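# Pour a ball along gutters into a roofed box

## Task

Get the ball out of the gutter it starts in and into the box that sits by a different arm; the box has a roof and one open side. Gutters may be tipped to pour the ball into another gutter and on into the box. The box must not be pushed, raised, rotated or tilted beyond a small amount, or the task fails. If the ball drops noticeably below table-top height while no robot is holding it, the task fails. A gutter only keeps the ball while its open end is higher than the rest; with the handle pointing straight up the ball rolls out. Arm bases (metres, heading in degrees counter-clockwise from +x): arm1 x=-1.71 y=+0.31 z=+0.92 heading -13; arm2 x=+0.00 y=-0.02 z=+0.95 heading -89; arm3 x=+1.71 y=+0.44 z=+0.93 heading -165. At the end every gripper must release and withdraw; the ball only counts as delivered if it stays in the box with no robot holding anything in place.

## Robot and tools

Setup: three identical i2rt Big YAM arms named arm1, arm2 and arm3, each with six revolute joints, a two-finger gripper and a wrist camera that, with joints 1 and 6 at zero and the hand level, sits above the hand looking toward the fingertips. The hand reaches roughly 1.0 m from the joint1 axis. Fixed room cameras: cam_end_1, cam_end_2, cam_gap_1, cam_gap_2, cam_side, cam_top; wrist cameras are arm1_cam_wrist, arm2_cam_wrist, arm3_cam_wrist.

Frame: a single scene frame with its origin on the floor and +z upward. The hand point is midway between the fingertips; its z axis runs along the fingers and the fingers close along its y axis. Hand poses are computed from each arm's true foot pose, which is never printed.

execute_actions(actions, cameras): actions is a list holding one action object or nothing. The action is keyed by arm name; under each arm goes "joints", a map from joint name to an absolute target (not an offset). All named motions begin at once and may finish at different moments. Keys and ranges: joint1_rad -2.879 to 2.879 rad (base yaw, positive counter-clockwise seen from above, 0 points along the foot's heading); joint2_rad 0 to 3.141 (shoulder; 0 has the upper arm pointing back about level, larger lifts it up then forward); joint3_rad 0 to 3.019 (elbow; 0 is fully folded, larger opens); joint4_rad -1.692 to 1.57 (hand pitch, positive tilts fingers up); joint5_rad -1.57 to 1.57 (hand sideways swing, positive toward the arm's right); joint6_rad -2.094 to 2.094 (hand roll, positive clockwise viewed from behind the hand); gripper_m 0 to 0.093 metres of fingertip separation. Completion tolerances are ±0.045, ±0.14, ±0.09, ±0.055, ±0.03, ±0.035 rad and ±0.003 m in that order. An action may last at most 15 s. Joints or arms omitted from an action may still be driving toward an earlier target. Any unknown key or value outside range causes the whole call to be rejected with no motion. cameras lists which images to return (null, omitted or ["all"] gives all; [] gives none); the pictures line gives the image order. An empty actions list just reports state and images.

wait(seconds): 0 to 10 s, commands nothing, returns state and images. zoom_image(camera, region): region [x0, y0, x1, y1] in pixels from the top-left, at most 504 by 504, only for cameras with full images in the latest result. read_manual(section) only returns licence text. finished_scene(scene) ends scene 1 or 2 permanently after the last command has been held and reports success; the next scene's task arrives in its result. Replying without a tool call ends all remaining scenes.

Reading results: joint_status tells how each commanded motion of the last accepted action ended. off_target means the joint settled short and may keep pushing. After contact_stop or time_out the joint forgets its target and holds its resting position, except that a joint that timed out may keep a target within 0.375, 0.375, 0.113, 0.225, 0.075, 0.3 rad (joints 1 to 6) of where it stands and keep pushing; on_its_own names such joints and will move them if the path clears. Command the reported position to relieve the push. "joint command not followed", usually with a cause line, means a safety check blocked that arm's joint targets (self- or arm-to-arm collision avoidance); the gripper part still runs, and blocked joints may be retried on later actions until given passable targets. on_its_own lists what the call did not command; "held at" is a held target, not the actual position. Tiny target changes may not move a joint. A reported stop cancels the rest of your execute_actions, wait and finished_scene calls in that reply.

Cautions: the arms do not stop on contact and can push hard. A hard squeeze between two robots fails and ends the run; hard collisions may too. The collision check ignores fingers, gripper housings and wrist cameras and can be late. Joints move at different speeds, so the hand can sweep wide between postures. Motors heat while holding loads, even while you think; MOTOR HOT appears from 85 °C and at 100 °C the arm goes limp and falls (OVER-TEMPERATURE FAULT, joint_status limit_stop_at_motor_heat; resend targets afterward). Heat partly carries into scene 2. A joint supporting a load may sag. Loose objects may occasionally be nudged. Do not knock or place anything outside the work area, avoid drops, slips, slams and hard pushes, and remember that the simulation runs on while you think, with robots holding their last command.

Each tool is called after ">>>" as a command line: name --argument value for each argument, lists and objects as JSON in quotes; but a table of rows of numbers goes row by row, as --pt "numbers of a row", without its own name.

## Session

>>> execute_actions --actions '[]'

Scene clock: 0.00 s.
arm1.joint_positions: joint1_rad=-0.839 joint2_rad=+0.301 joint3_rad=+1.522 joint4_rad=-1.328 joint5_rad=+0.021 joint6_rad=+0.228 gripper_m=+0.094
arm1.joint_status: not commanded
arm1.hand: x=-1.7004 y=+0.2537 z=+1.5603 quat_wxyz=(-0.609, -0.459, -0.586, +0.274) (m; scene frame)
arm2.joint_positions: joint1_rad=-0.043 joint2_rad=+0.579 joint3_rad=+1.652 joint4_rad=-1.590 joint5_rad=+0.233 joint6_rad=+0.082 gripper_m=+0.094
arm2.joint_status: not commanded
arm2.hand: x=-0.0355 y=-0.1513 z=+1.5626 quat_wxyz=(-0.292, -0.675, -0.528, +0.424) (m; scene frame)
arm3.joint_positions: joint1_rad=-0.250 joint2_rad=+0.312 joint3_rad=+1.662 joint4_rad=-1.171 joint5_rad=-0.083 joint6_rad=-0.572 gripper_m=+0.095
arm3.joint_status: not commanded
arm3.hand: x=+1.7150 y=+0.4269 z=+1.6563 quat_wxyz=(+0.189, -0.600, -0.216, +0.747) (m; scene frame)
pictures: arm1_cam_wrist, arm2_cam_wrist, arm3_cam_wrist, cam_end_1, cam_end_2, cam_gap_1, cam_gap_2, cam_side, cam_top
Images, in order (width x height): arm1_cam_wrist 616x616, arm2_cam_wrist 616x616, arm3_cam_wrist 616x616, cam_end_1 896x504, cam_end_2 896x504, cam_gap_1 896x504, cam_gap_2 896x504, cam_side 896x504, cam_top 896x504.

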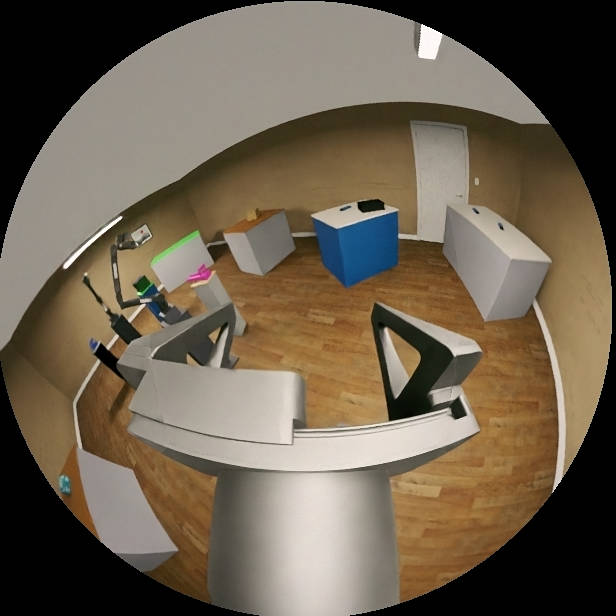

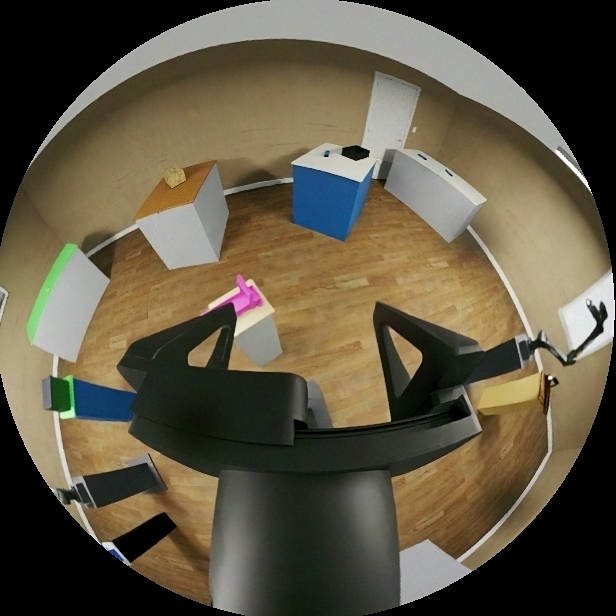

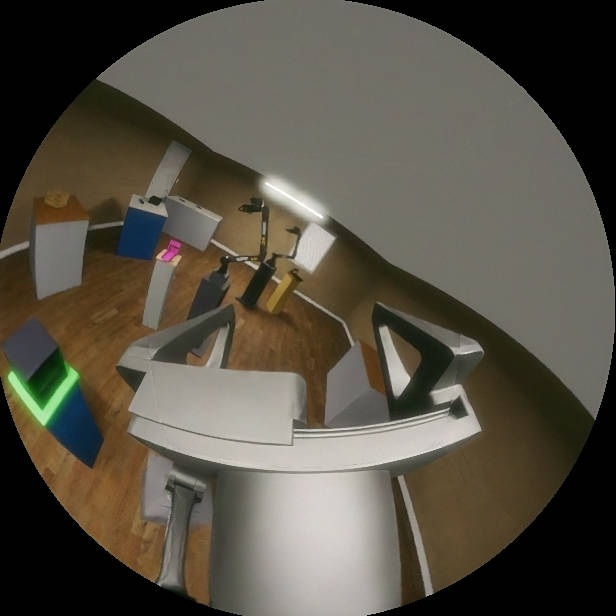

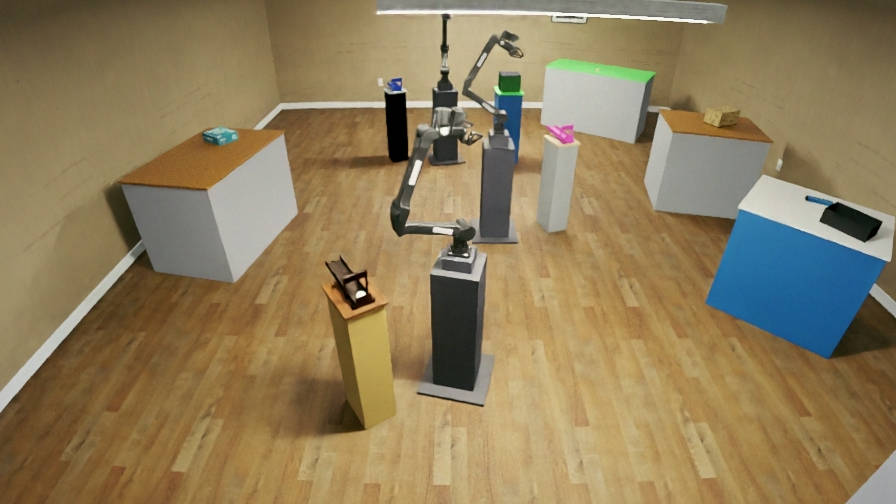

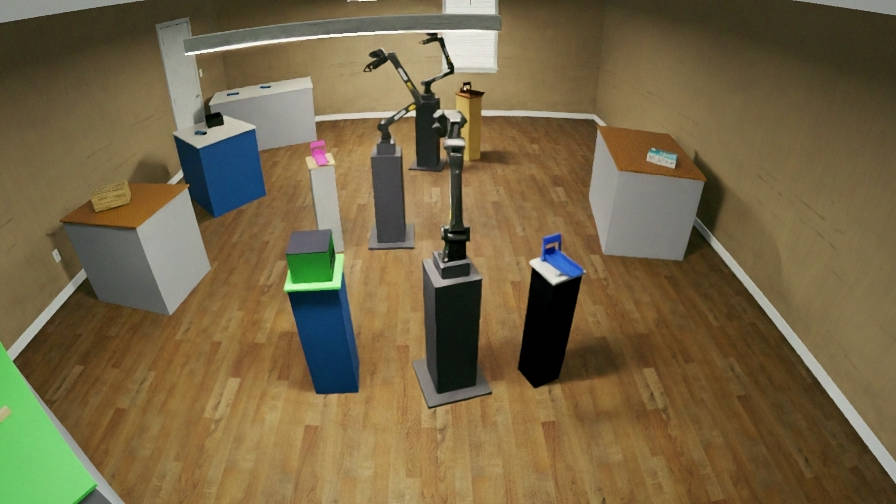

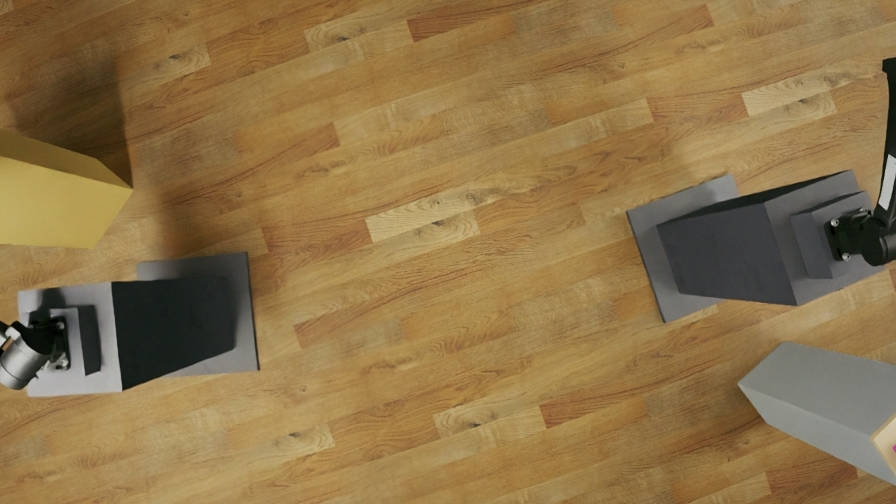

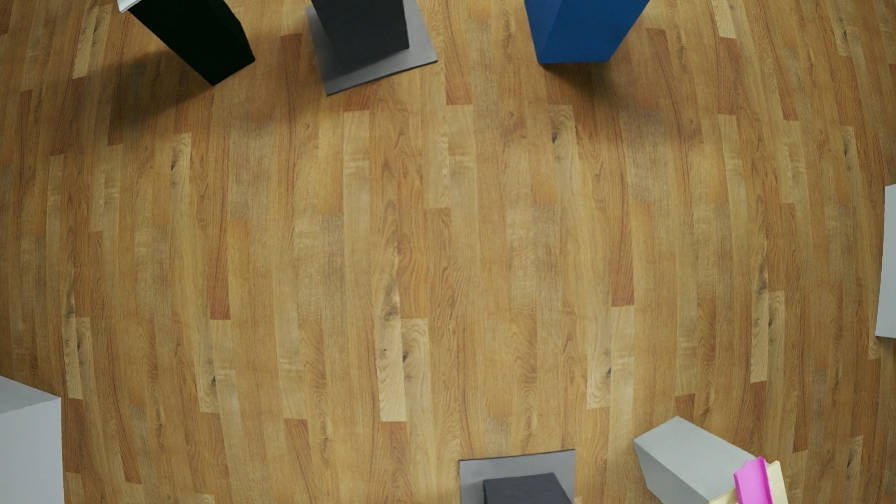

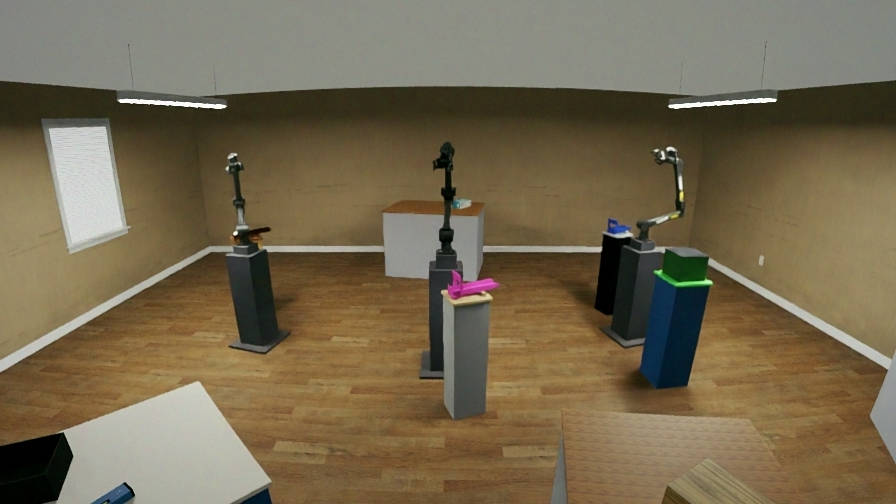

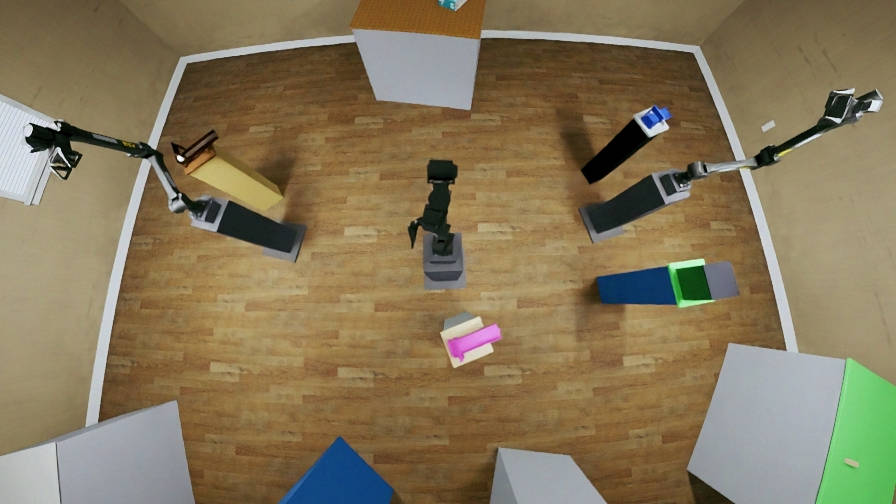

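>>> zoom_image --camera "cam_end_1" --region '[280, 230, 440, 330]'

>>> zoom_image --camera "cam_end_2" --region '[260, 210, 600, 310]'

>>> zoom_image --camera "cam_side" --region '[420, 255, 520, 315]'

Region (280, 230, 440, 330) of cam_end_1's 896x504 image, scaled by 3.150, with more detail than that image has; it fills the top 315 rows of this view, and the rest is white.

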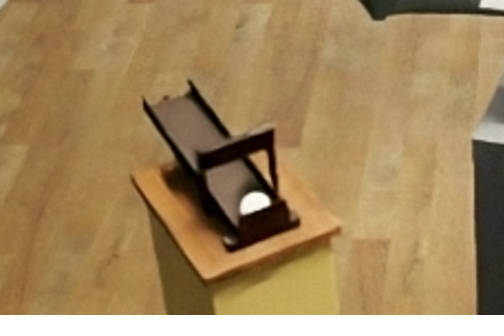

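Region (260, 210, 600, 310) of cam_end_2's 896x504 image, scaled by 1.482, with more detail than that image has; it fills the top 148 rows of this view, and the rest is white.

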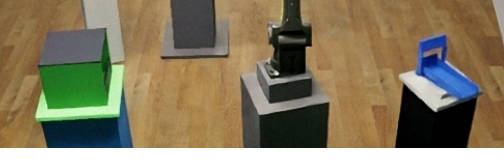

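Region (420, 255, 520, 315) of cam_side's 896x504 image, scaled by 5.040, with more detail than that image has; it fills the top 302 rows of this view, and the rest is white.

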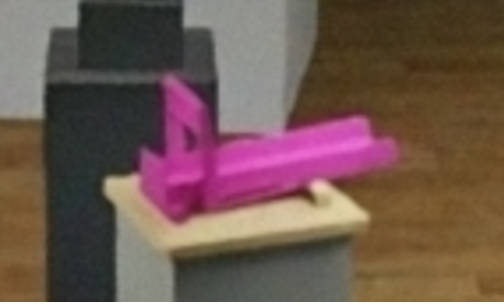

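>>> execute_actions --actions '[{"arm1":{"joints":{"joint1_rad":2.18,"joint2_rad":1.49,"joint3_rad":1.44,"joint4_rad":-1.52,"joint5_rad":0,"joint6_rad":0}},"arm2":{"joints":{"joint1_rad":0.12,"joint2_rad":2.2,"joint3_rad":2.39,"joint4_rad":-1.69,"joint5_rad":0,"joint6_rad":-0.21}},"arm3":{"joints":{"joint1_rad":-1.46,"joint2_rad":1.62,"joint3_rad":1.57,"joint4_rad":-1.52,"joint5_rad":0,"joint6_rad":0}}}]' --cameras '["arm1_cam_wrist","arm2_cam_wrist","arm3_cam_wrist","cam_side","cam_end_1","cam_end_2"]'

Scene clock: 3.27 s.
arm1.joint_positions: joint1_rad=+2.180 joint2_rad=+1.495 joint3_rad=+1.437 joint4_rad=-1.506 joint5_rad=-0.001 joint6_rad=+0.006 gripper_m=+0.094
arm1.joint_status: all done
arm1.hand: x=-1.8824 y=+0.7204 z=+1.1672 quat_wxyz=(-0.009, +0.826, -0.564, +0.000) (m; scene frame)
arm2.joint_positions: joint1_rad=+0.113 joint2_rad=+2.233 joint3_rad=+2.362 joint4_rad=-1.678 joint5_rad=+0.002 joint6_rad=-0.193 gripper_m=+0.094
arm2.joint_status: all done
arm2.hand: x=+0.0886 y=-0.7091 z=+1.1449 quat_wxyz=(-0.003, -0.586, -0.810, +0.016) (m; scene frame)
arm3.joint_positions: joint1_rad=-1.468 joint2_rad=+1.627 joint3_rad=+1.550 joint4_rad=-1.507 joint5_rad=-0.002 joint6_rad=-0.010 gripper_m=+0.095
arm3.joint_status: all done
arm3.hand: x=+1.5426 y=+0.8995 z=+1.1623 quat_wxyz=(-0.005, -0.827, +0.563, +0.001) (m; scene frame)
pictures: arm1_cam_wrist, arm2_cam_wrist, arm3_cam_wrist, cam_end_1, cam_end_2, cam_side
Images, in order (width x height): arm1_cam_wrist 616x616, arm2_cam_wrist 616x616, arm3_cam_wrist 616x616, cam_end_1 896x504, cam_end_2 896x504, cam_side 896x504.

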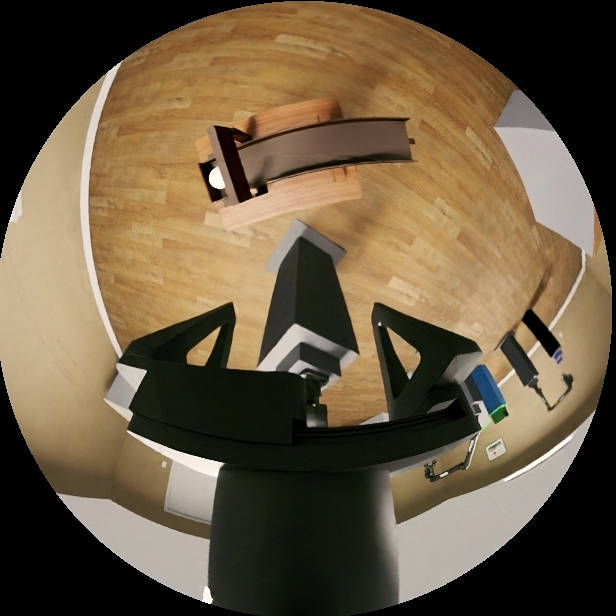

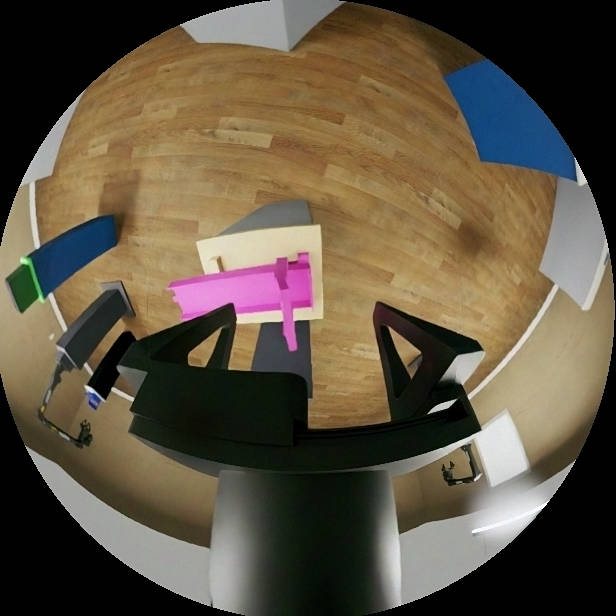

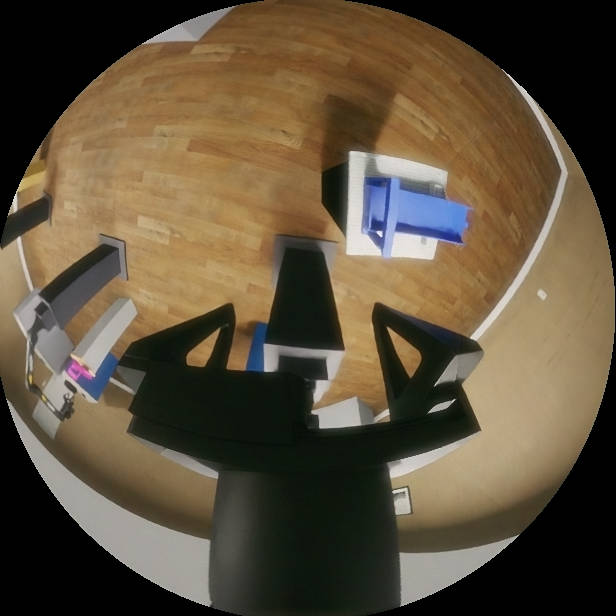

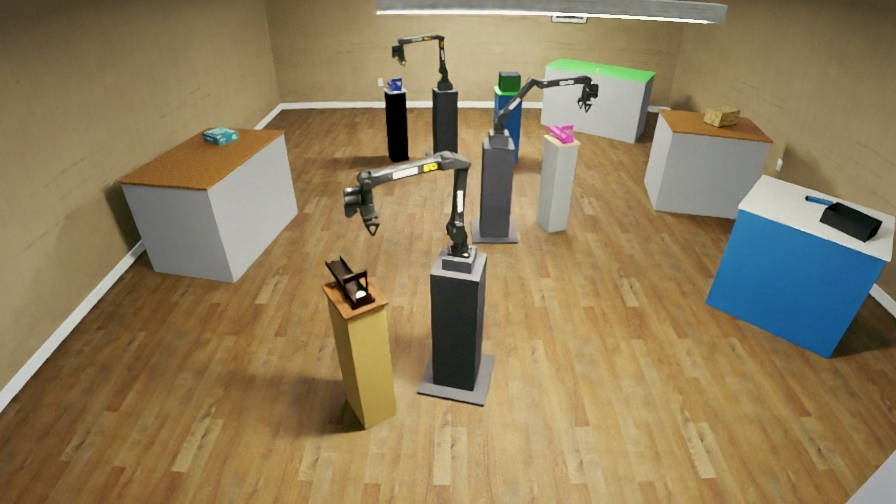

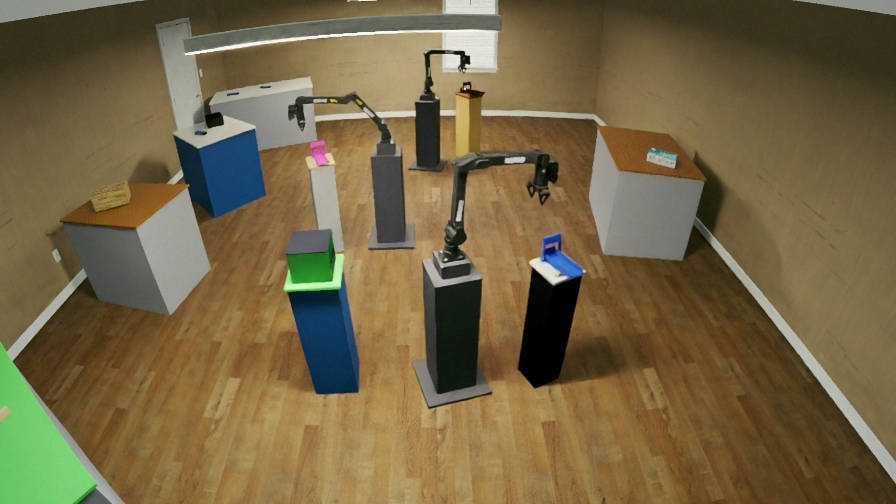

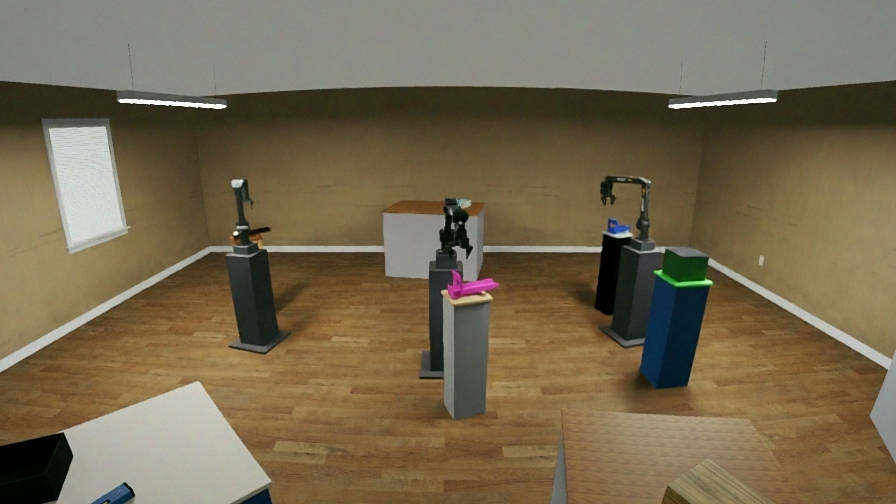

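>>> execute_actions --actions '[{"arm1":{"joints":{"joint1_rad":2.38,"joint2_rad":1.81,"joint3_rad":1.59,"joint4_rad":-1.35,"joint6_rad":0.05}},"arm2":{"joints":{"joint1_rad":0.155,"joint2_rad":1.98,"joint3_rad":1.8,"joint4_rad":-1.38,"joint6_rad":-0.3}},"arm3":{"joints":{"joint1_rad":-1.7,"joint2_rad":1.775,"joint3_rad":1.52,"joint4_rad":-1.305,"joint6_rad":-0.14}}}]' --cameras '["arm1_cam_wrist","arm2_cam_wrist","arm3_cam_wrist","cam_side","cam_end_1","cam_end_2"]'

Scene clock: 5.23 s.
arm1.joint_positions: joint1_rad=+2.391 joint2_rad=+1.808 joint3_rad=+1.570 joint4_rad=-1.360 joint5_rad=-0.001 joint6_rad=+0.042 gripper_m=+0.094
arm1.joint_status: all done
arm1.hand: x=-2.0180 y=+0.7587 z=+1.0666 quat_wxyz=(-0.001, +0.872, -0.489, +0.016) (m; scene frame)
arm2.joint_positions: joint1_rad=+0.158 joint2_rad=+1.994 joint3_rad=+1.793 joint4_rad=-1.396 joint5_rad=+0.001 joint6_rad=-0.284 gripper_m=+0.094
arm2.joint_status: all done
arm2.hand: x=+0.1042 y=-0.6210 z=+1.0791 quat_wxyz=(+0.013, -0.530, -0.848, -0.002) (m; scene frame)
arm3.joint_positions: joint1_rad=-1.702 joint2_rad=+1.791 joint3_rad=+1.503 joint4_rad=-1.318 joint5_rad=-0.001 joint6_rad=-0.130 gripper_m=+0.095
arm3.joint_status: all done
arm3.hand: x=+1.6472 y=+0.9677 z=+1.0631 quat_wxyz=(-0.014, -0.793, +0.608, -0.007) (m; scene frame)
pictures: arm1_cam_wrist, arm2_cam_wrist, arm3_cam_wrist, cam_end_1, cam_end_2, cam_side
Images, in order (width x height): arm1_cam_wrist 616x616, arm2_cam_wrist 616x616, arm3_cam_wrist 616x616, cam_end_1 896x504, cam_end_2 896x504, cam_side 896x504.

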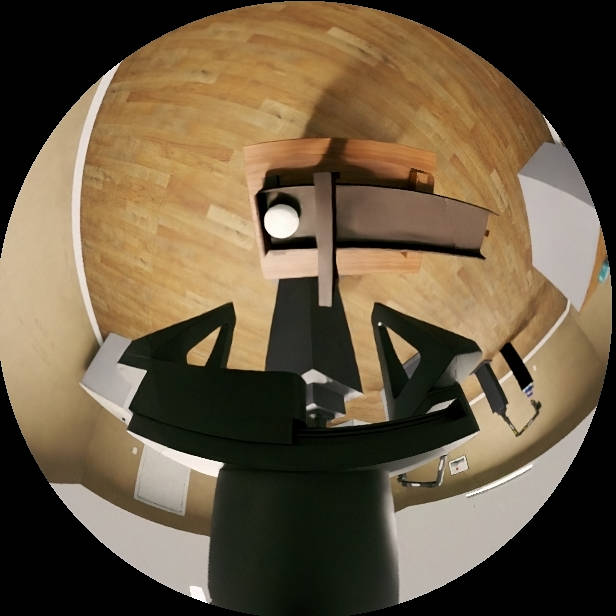

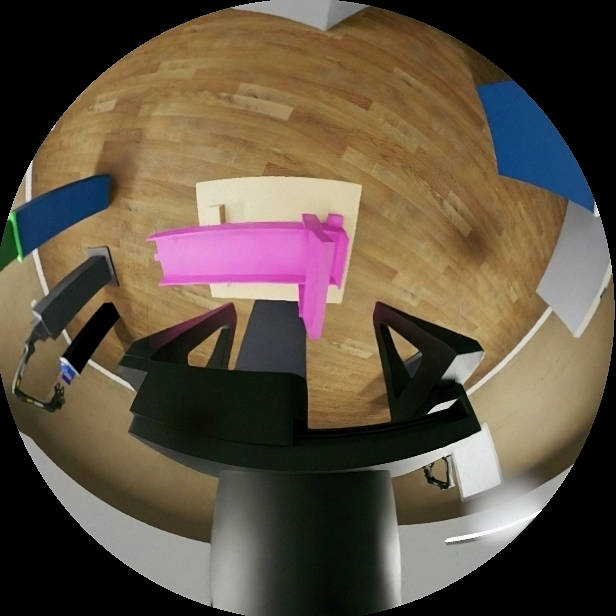

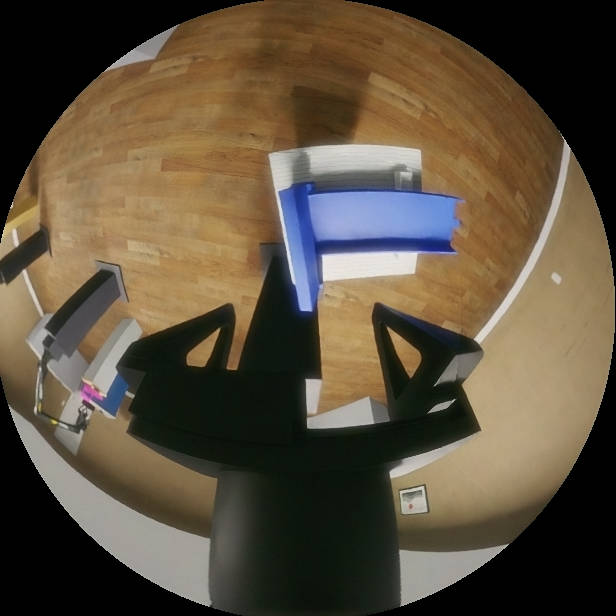

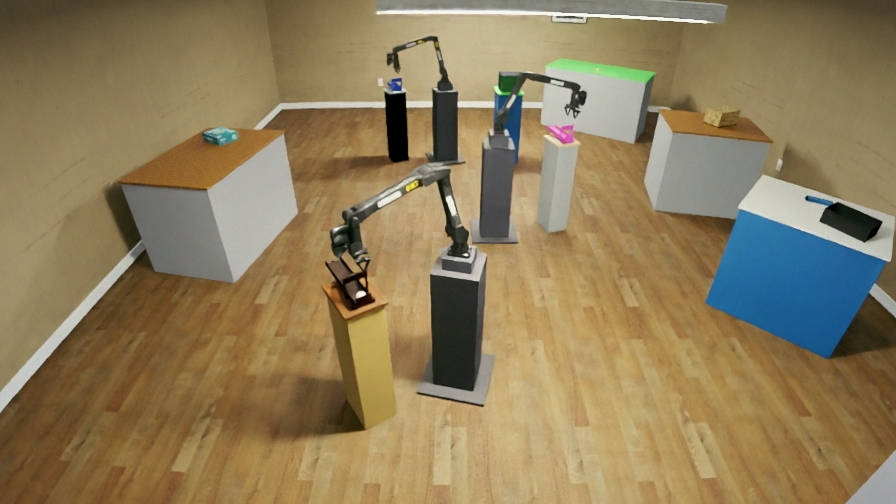

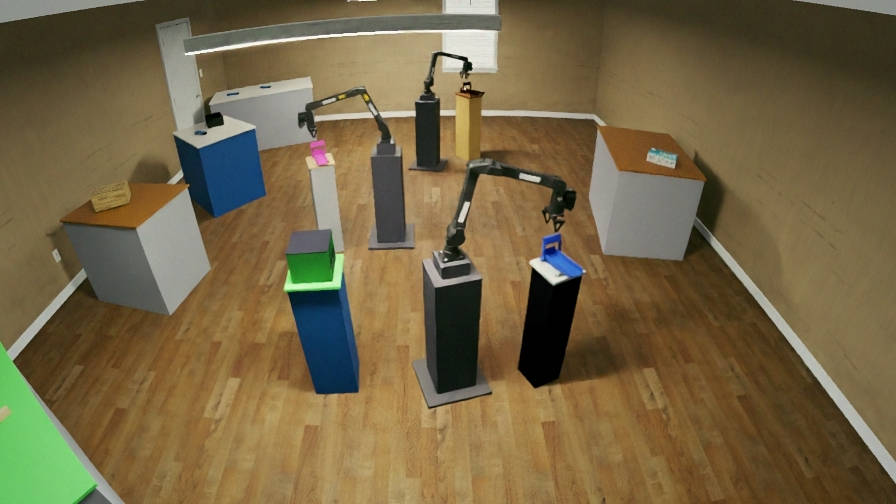

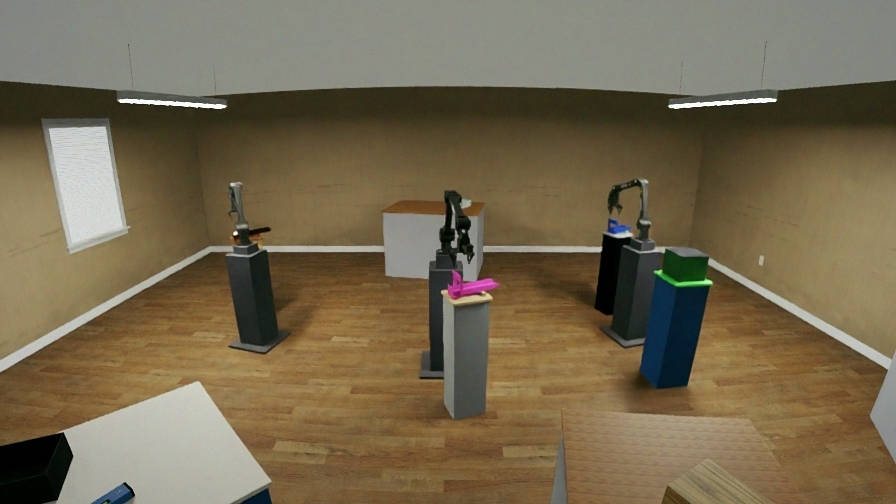

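>>> execute_actions --actions '[{"arm1":{"joints":{"joint1_rad":2.44,"joint2_rad":1.92,"joint3_rad":1.55,"joint4_rad":-1.17,"joint5_rad":0.25,"joint6_rad":0.12}},"arm2":{"joints":{"joint1_rad":0.075,"joint2_rad":2.015,"joint3_rad":1.69,"joint4_rad":-1.215,"joint5_rad":-0.25,"joint6_rad":-0.37}},"arm3":{"joints":{"joint1_rad":-1.61,"joint2_rad":1.88,"joint3_rad":1.455,"joint4_rad":-1.11,"joint5_rad":0.25,"joint6_rad":-0.13}}}]' --cameras '["arm1_cam_wrist","arm2_cam_wrist","arm3_cam_wrist","cam_side","cam_end_1","cam_end_2"]'

Scene clock: 6.67 s.
arm1.joint_positions: joint1_rad=+2.436 joint2_rad=+1.916 joint3_rad=+1.550 joint4_rad=-1.185 joint5_rad=+0.248 joint6_rad=+0.112 gripper_m=+0.094
arm1.joint_status: all done
arm1.hand: x=-2.0229 y=+0.7976 z=+1.0067 quat_wxyz=(-0.124, +0.858, -0.497, +0.045) (m; scene frame)
arm2.joint_positions: joint1_rad=+0.068 joint2_rad=+2.015 joint3_rad=+1.689 joint4_rad=-1.232 joint5_rad=-0.248 joint6_rad=-0.353 gripper_m=+0.094
arm2.joint_status: all done
arm2.hand: x=+0.0913 y=-0.6284 z=+1.0338 quat_wxyz=(-0.098, -0.534, -0.837, -0.062) (m; scene frame)
arm3.joint_positions: joint1_rad=-1.602 joint2_rad=+1.894 joint3_rad=+1.443 joint4_rad=-1.125 joint5_rad=+0.245 joint6_rad=-0.130 gripper_m=+0.095
arm3.joint_status: all done
arm3.hand: x=+1.6305 y=+0.9883 z=+0.9932 quat_wxyz=(+0.088, -0.817, +0.564, -0.078) (m; scene frame)
pictures: arm1_cam_wrist, arm2_cam_wrist, arm3_cam_wrist, cam_end_1, cam_end_2, cam_side
Images, in order (width x height): arm1_cam_wrist 616x616, arm2_cam_wrist 616x616, arm3_cam_wrist 616x616, cam_end_1 896x504, cam_end_2 896x504, cam_side 896x504.

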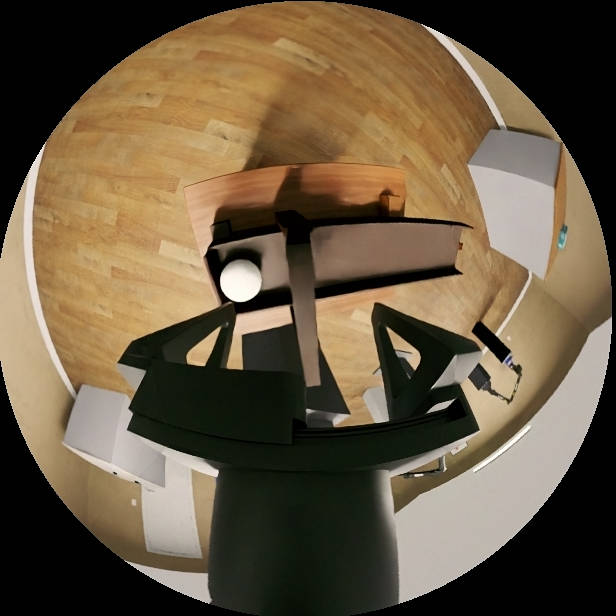

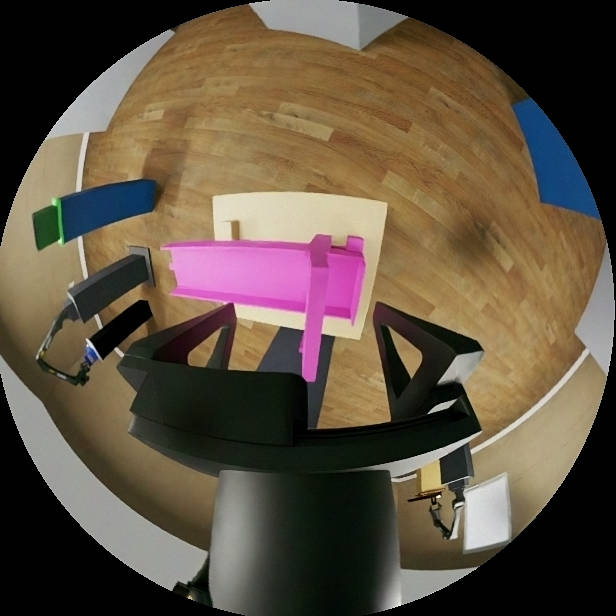

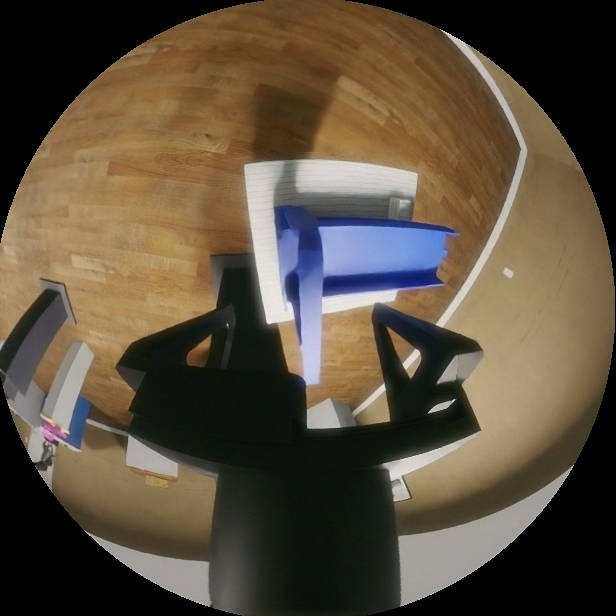

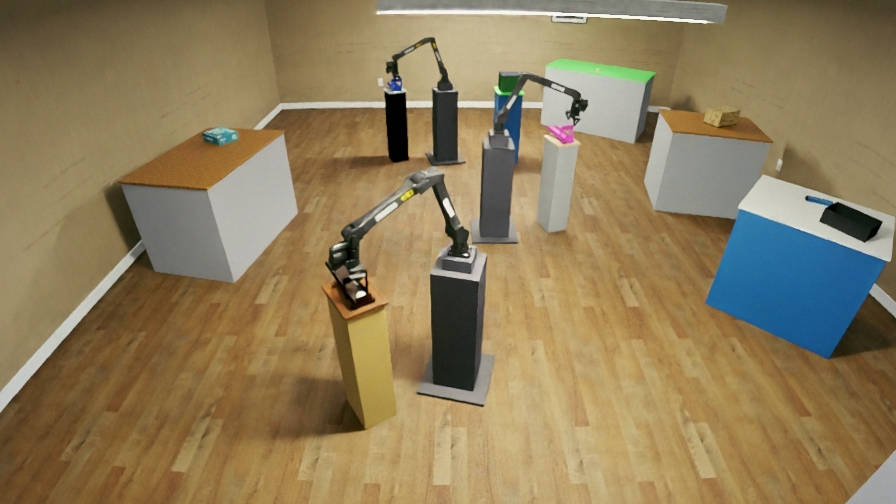

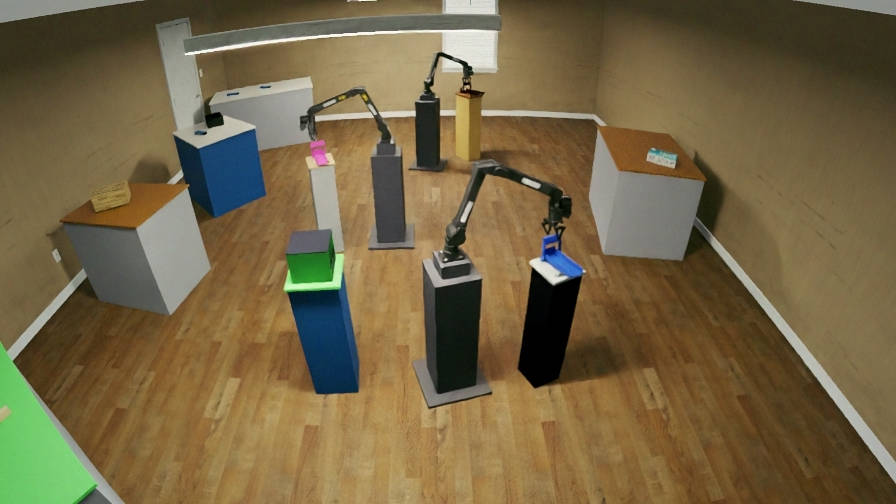

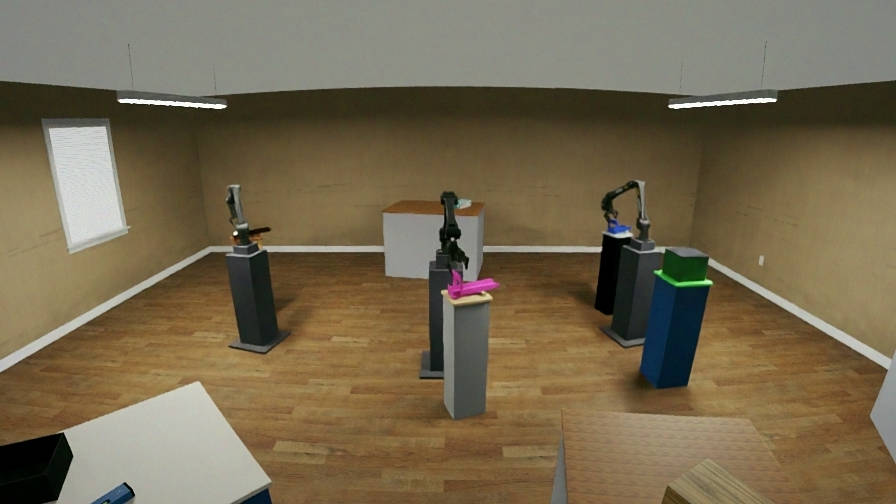

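>>> execute_actions --actions '[{"arm1":{"joints":{"joint2_rad":1.95,"joint3_rad":1.51,"joint4_rad":-1.10,"joint6_rad":0.02}},"arm2":{"joints":{"joint3_rad":1.577,"joint4_rad":-1.105,"joint6_rad":-0.3}},"arm3":{"joints":{"joint2_rad":1.91,"joint3_rad":1.415,"joint4_rad":-1.04,"joint6_rad":-0.18}}}]' --cameras '["arm1_cam_wrist","arm2_cam_wrist","arm3_cam_wrist","cam_side","cam_end_1","cam_end_2"]'

>>> zoom_image --camera "cam_end_1" --region '[280, 220, 440, 320]'

>>> zoom_image --camera "cam_end_2" --region '[480, 180, 640, 290]'

>>> zoom_image --camera "cam_side" --region '[410, 230, 530, 310]'

Scene clock: 8.07 s.
arm1.joint_positions: joint1_rad=+2.436 joint2_rad=+1.926 joint3_rad=+1.517 joint4_rad=-1.115 joint5_rad=+0.248 joint6_rad=+0.028 gripper_m=+0.094
arm1.joint_status: all done
arm1.hand: x=-2.0248 y=+0.8006 z=+0.9898 quat_wxyz=(-0.128, +0.877, -0.462, +0.038) (m; scene frame)
arm2.joint_positions: joint1_rad=+0.068 joint2_rad=+2.015 joint3_rad=+1.573 joint4_rad=-1.123 joint5_rad=-0.248 joint6_rad=-0.317 gripper_m=+0.094
arm2.joint_status: all done
arm2.hand: x=+0.0894 y=-0.6106 z=+0.9922 quat_wxyz=(-0.095, -0.550, -0.827, -0.067) (m; scene frame)
arm3.joint_positions: joint1_rad=-1.602 joint2_rad=+1.901 joint3_rad=+1.410 joint4_rad=-1.055 joint5_rad=+0.245 joint6_rad=-0.170 gripper_m=+0.095
arm3.joint_status: all done
arm3.hand: x=+1.6298 y=+0.9909 z=+0.9784 quat_wxyz=(+0.097, -0.827, +0.550, -0.069) (m; scene frame)
pictures: arm1_cam_wrist, arm2_cam_wrist, arm3_cam_wrist, cam_end_1, cam_end_2, cam_side
Images, in order (width x height): arm1_cam_wrist 616x616, arm2_cam_wrist 616x616, arm3_cam_wrist 616x616, cam_end_1 896x504, cam_end_2 896x504, cam_side 896x504.

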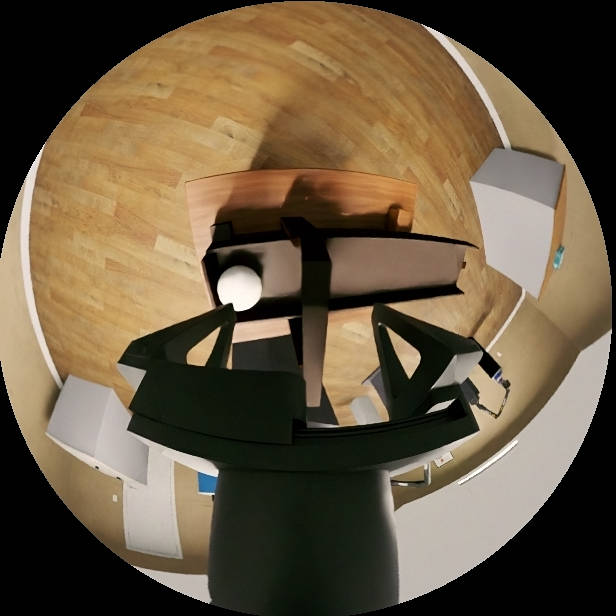

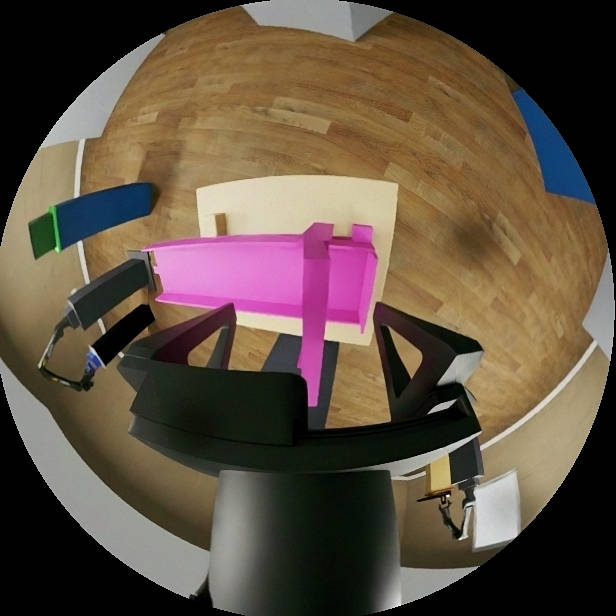

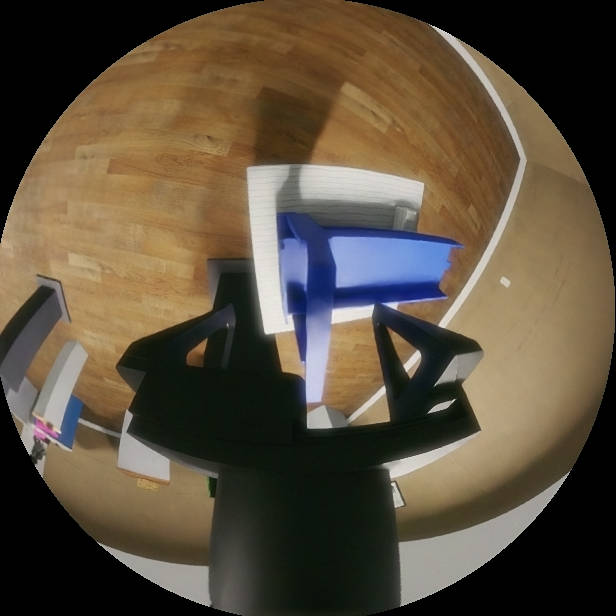

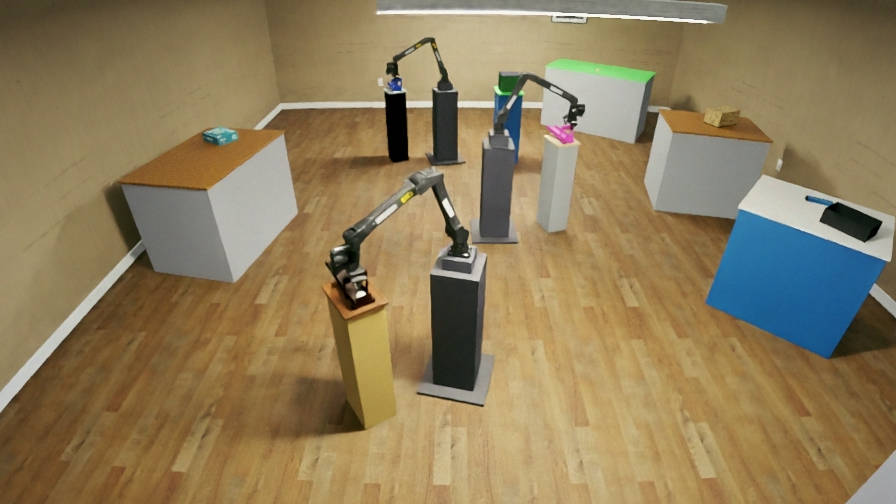

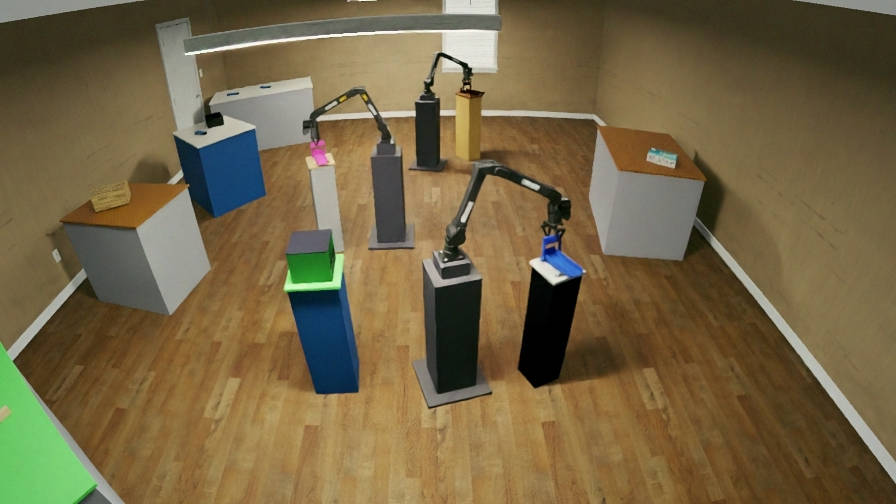

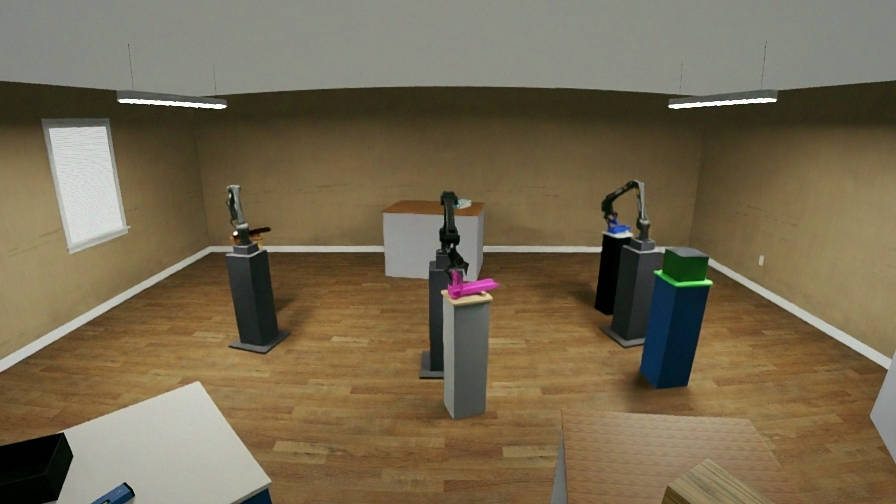

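Region (280, 220, 440, 320) of cam_end_1's 896x504 image, scaled by 3.150, with more detail than that image has; it fills the top 315 rows of this view, and the rest is white.

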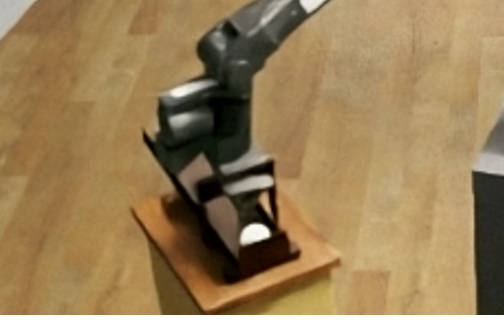

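Region (480, 180, 640, 290) of cam_end_2's 896x504 image, scaled by 3.150, with more detail than that image has; it fills the top 346 rows of this view, and the rest is white.

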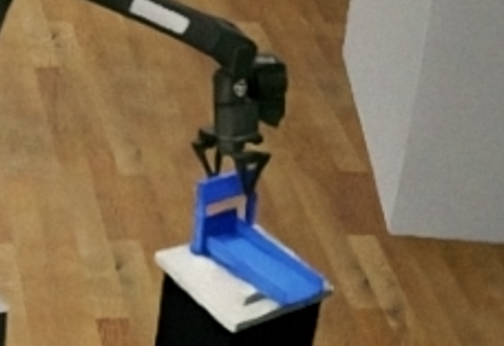

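Region (410, 230, 530, 310) of cam_side's 896x504 image, scaled by 4.200, with more detail than that image has.

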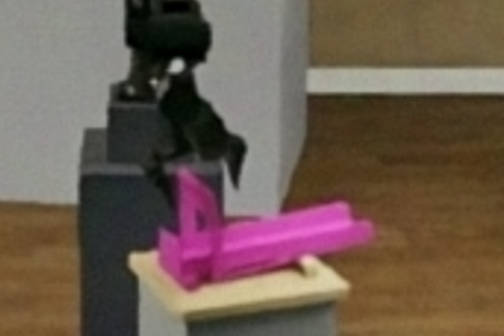

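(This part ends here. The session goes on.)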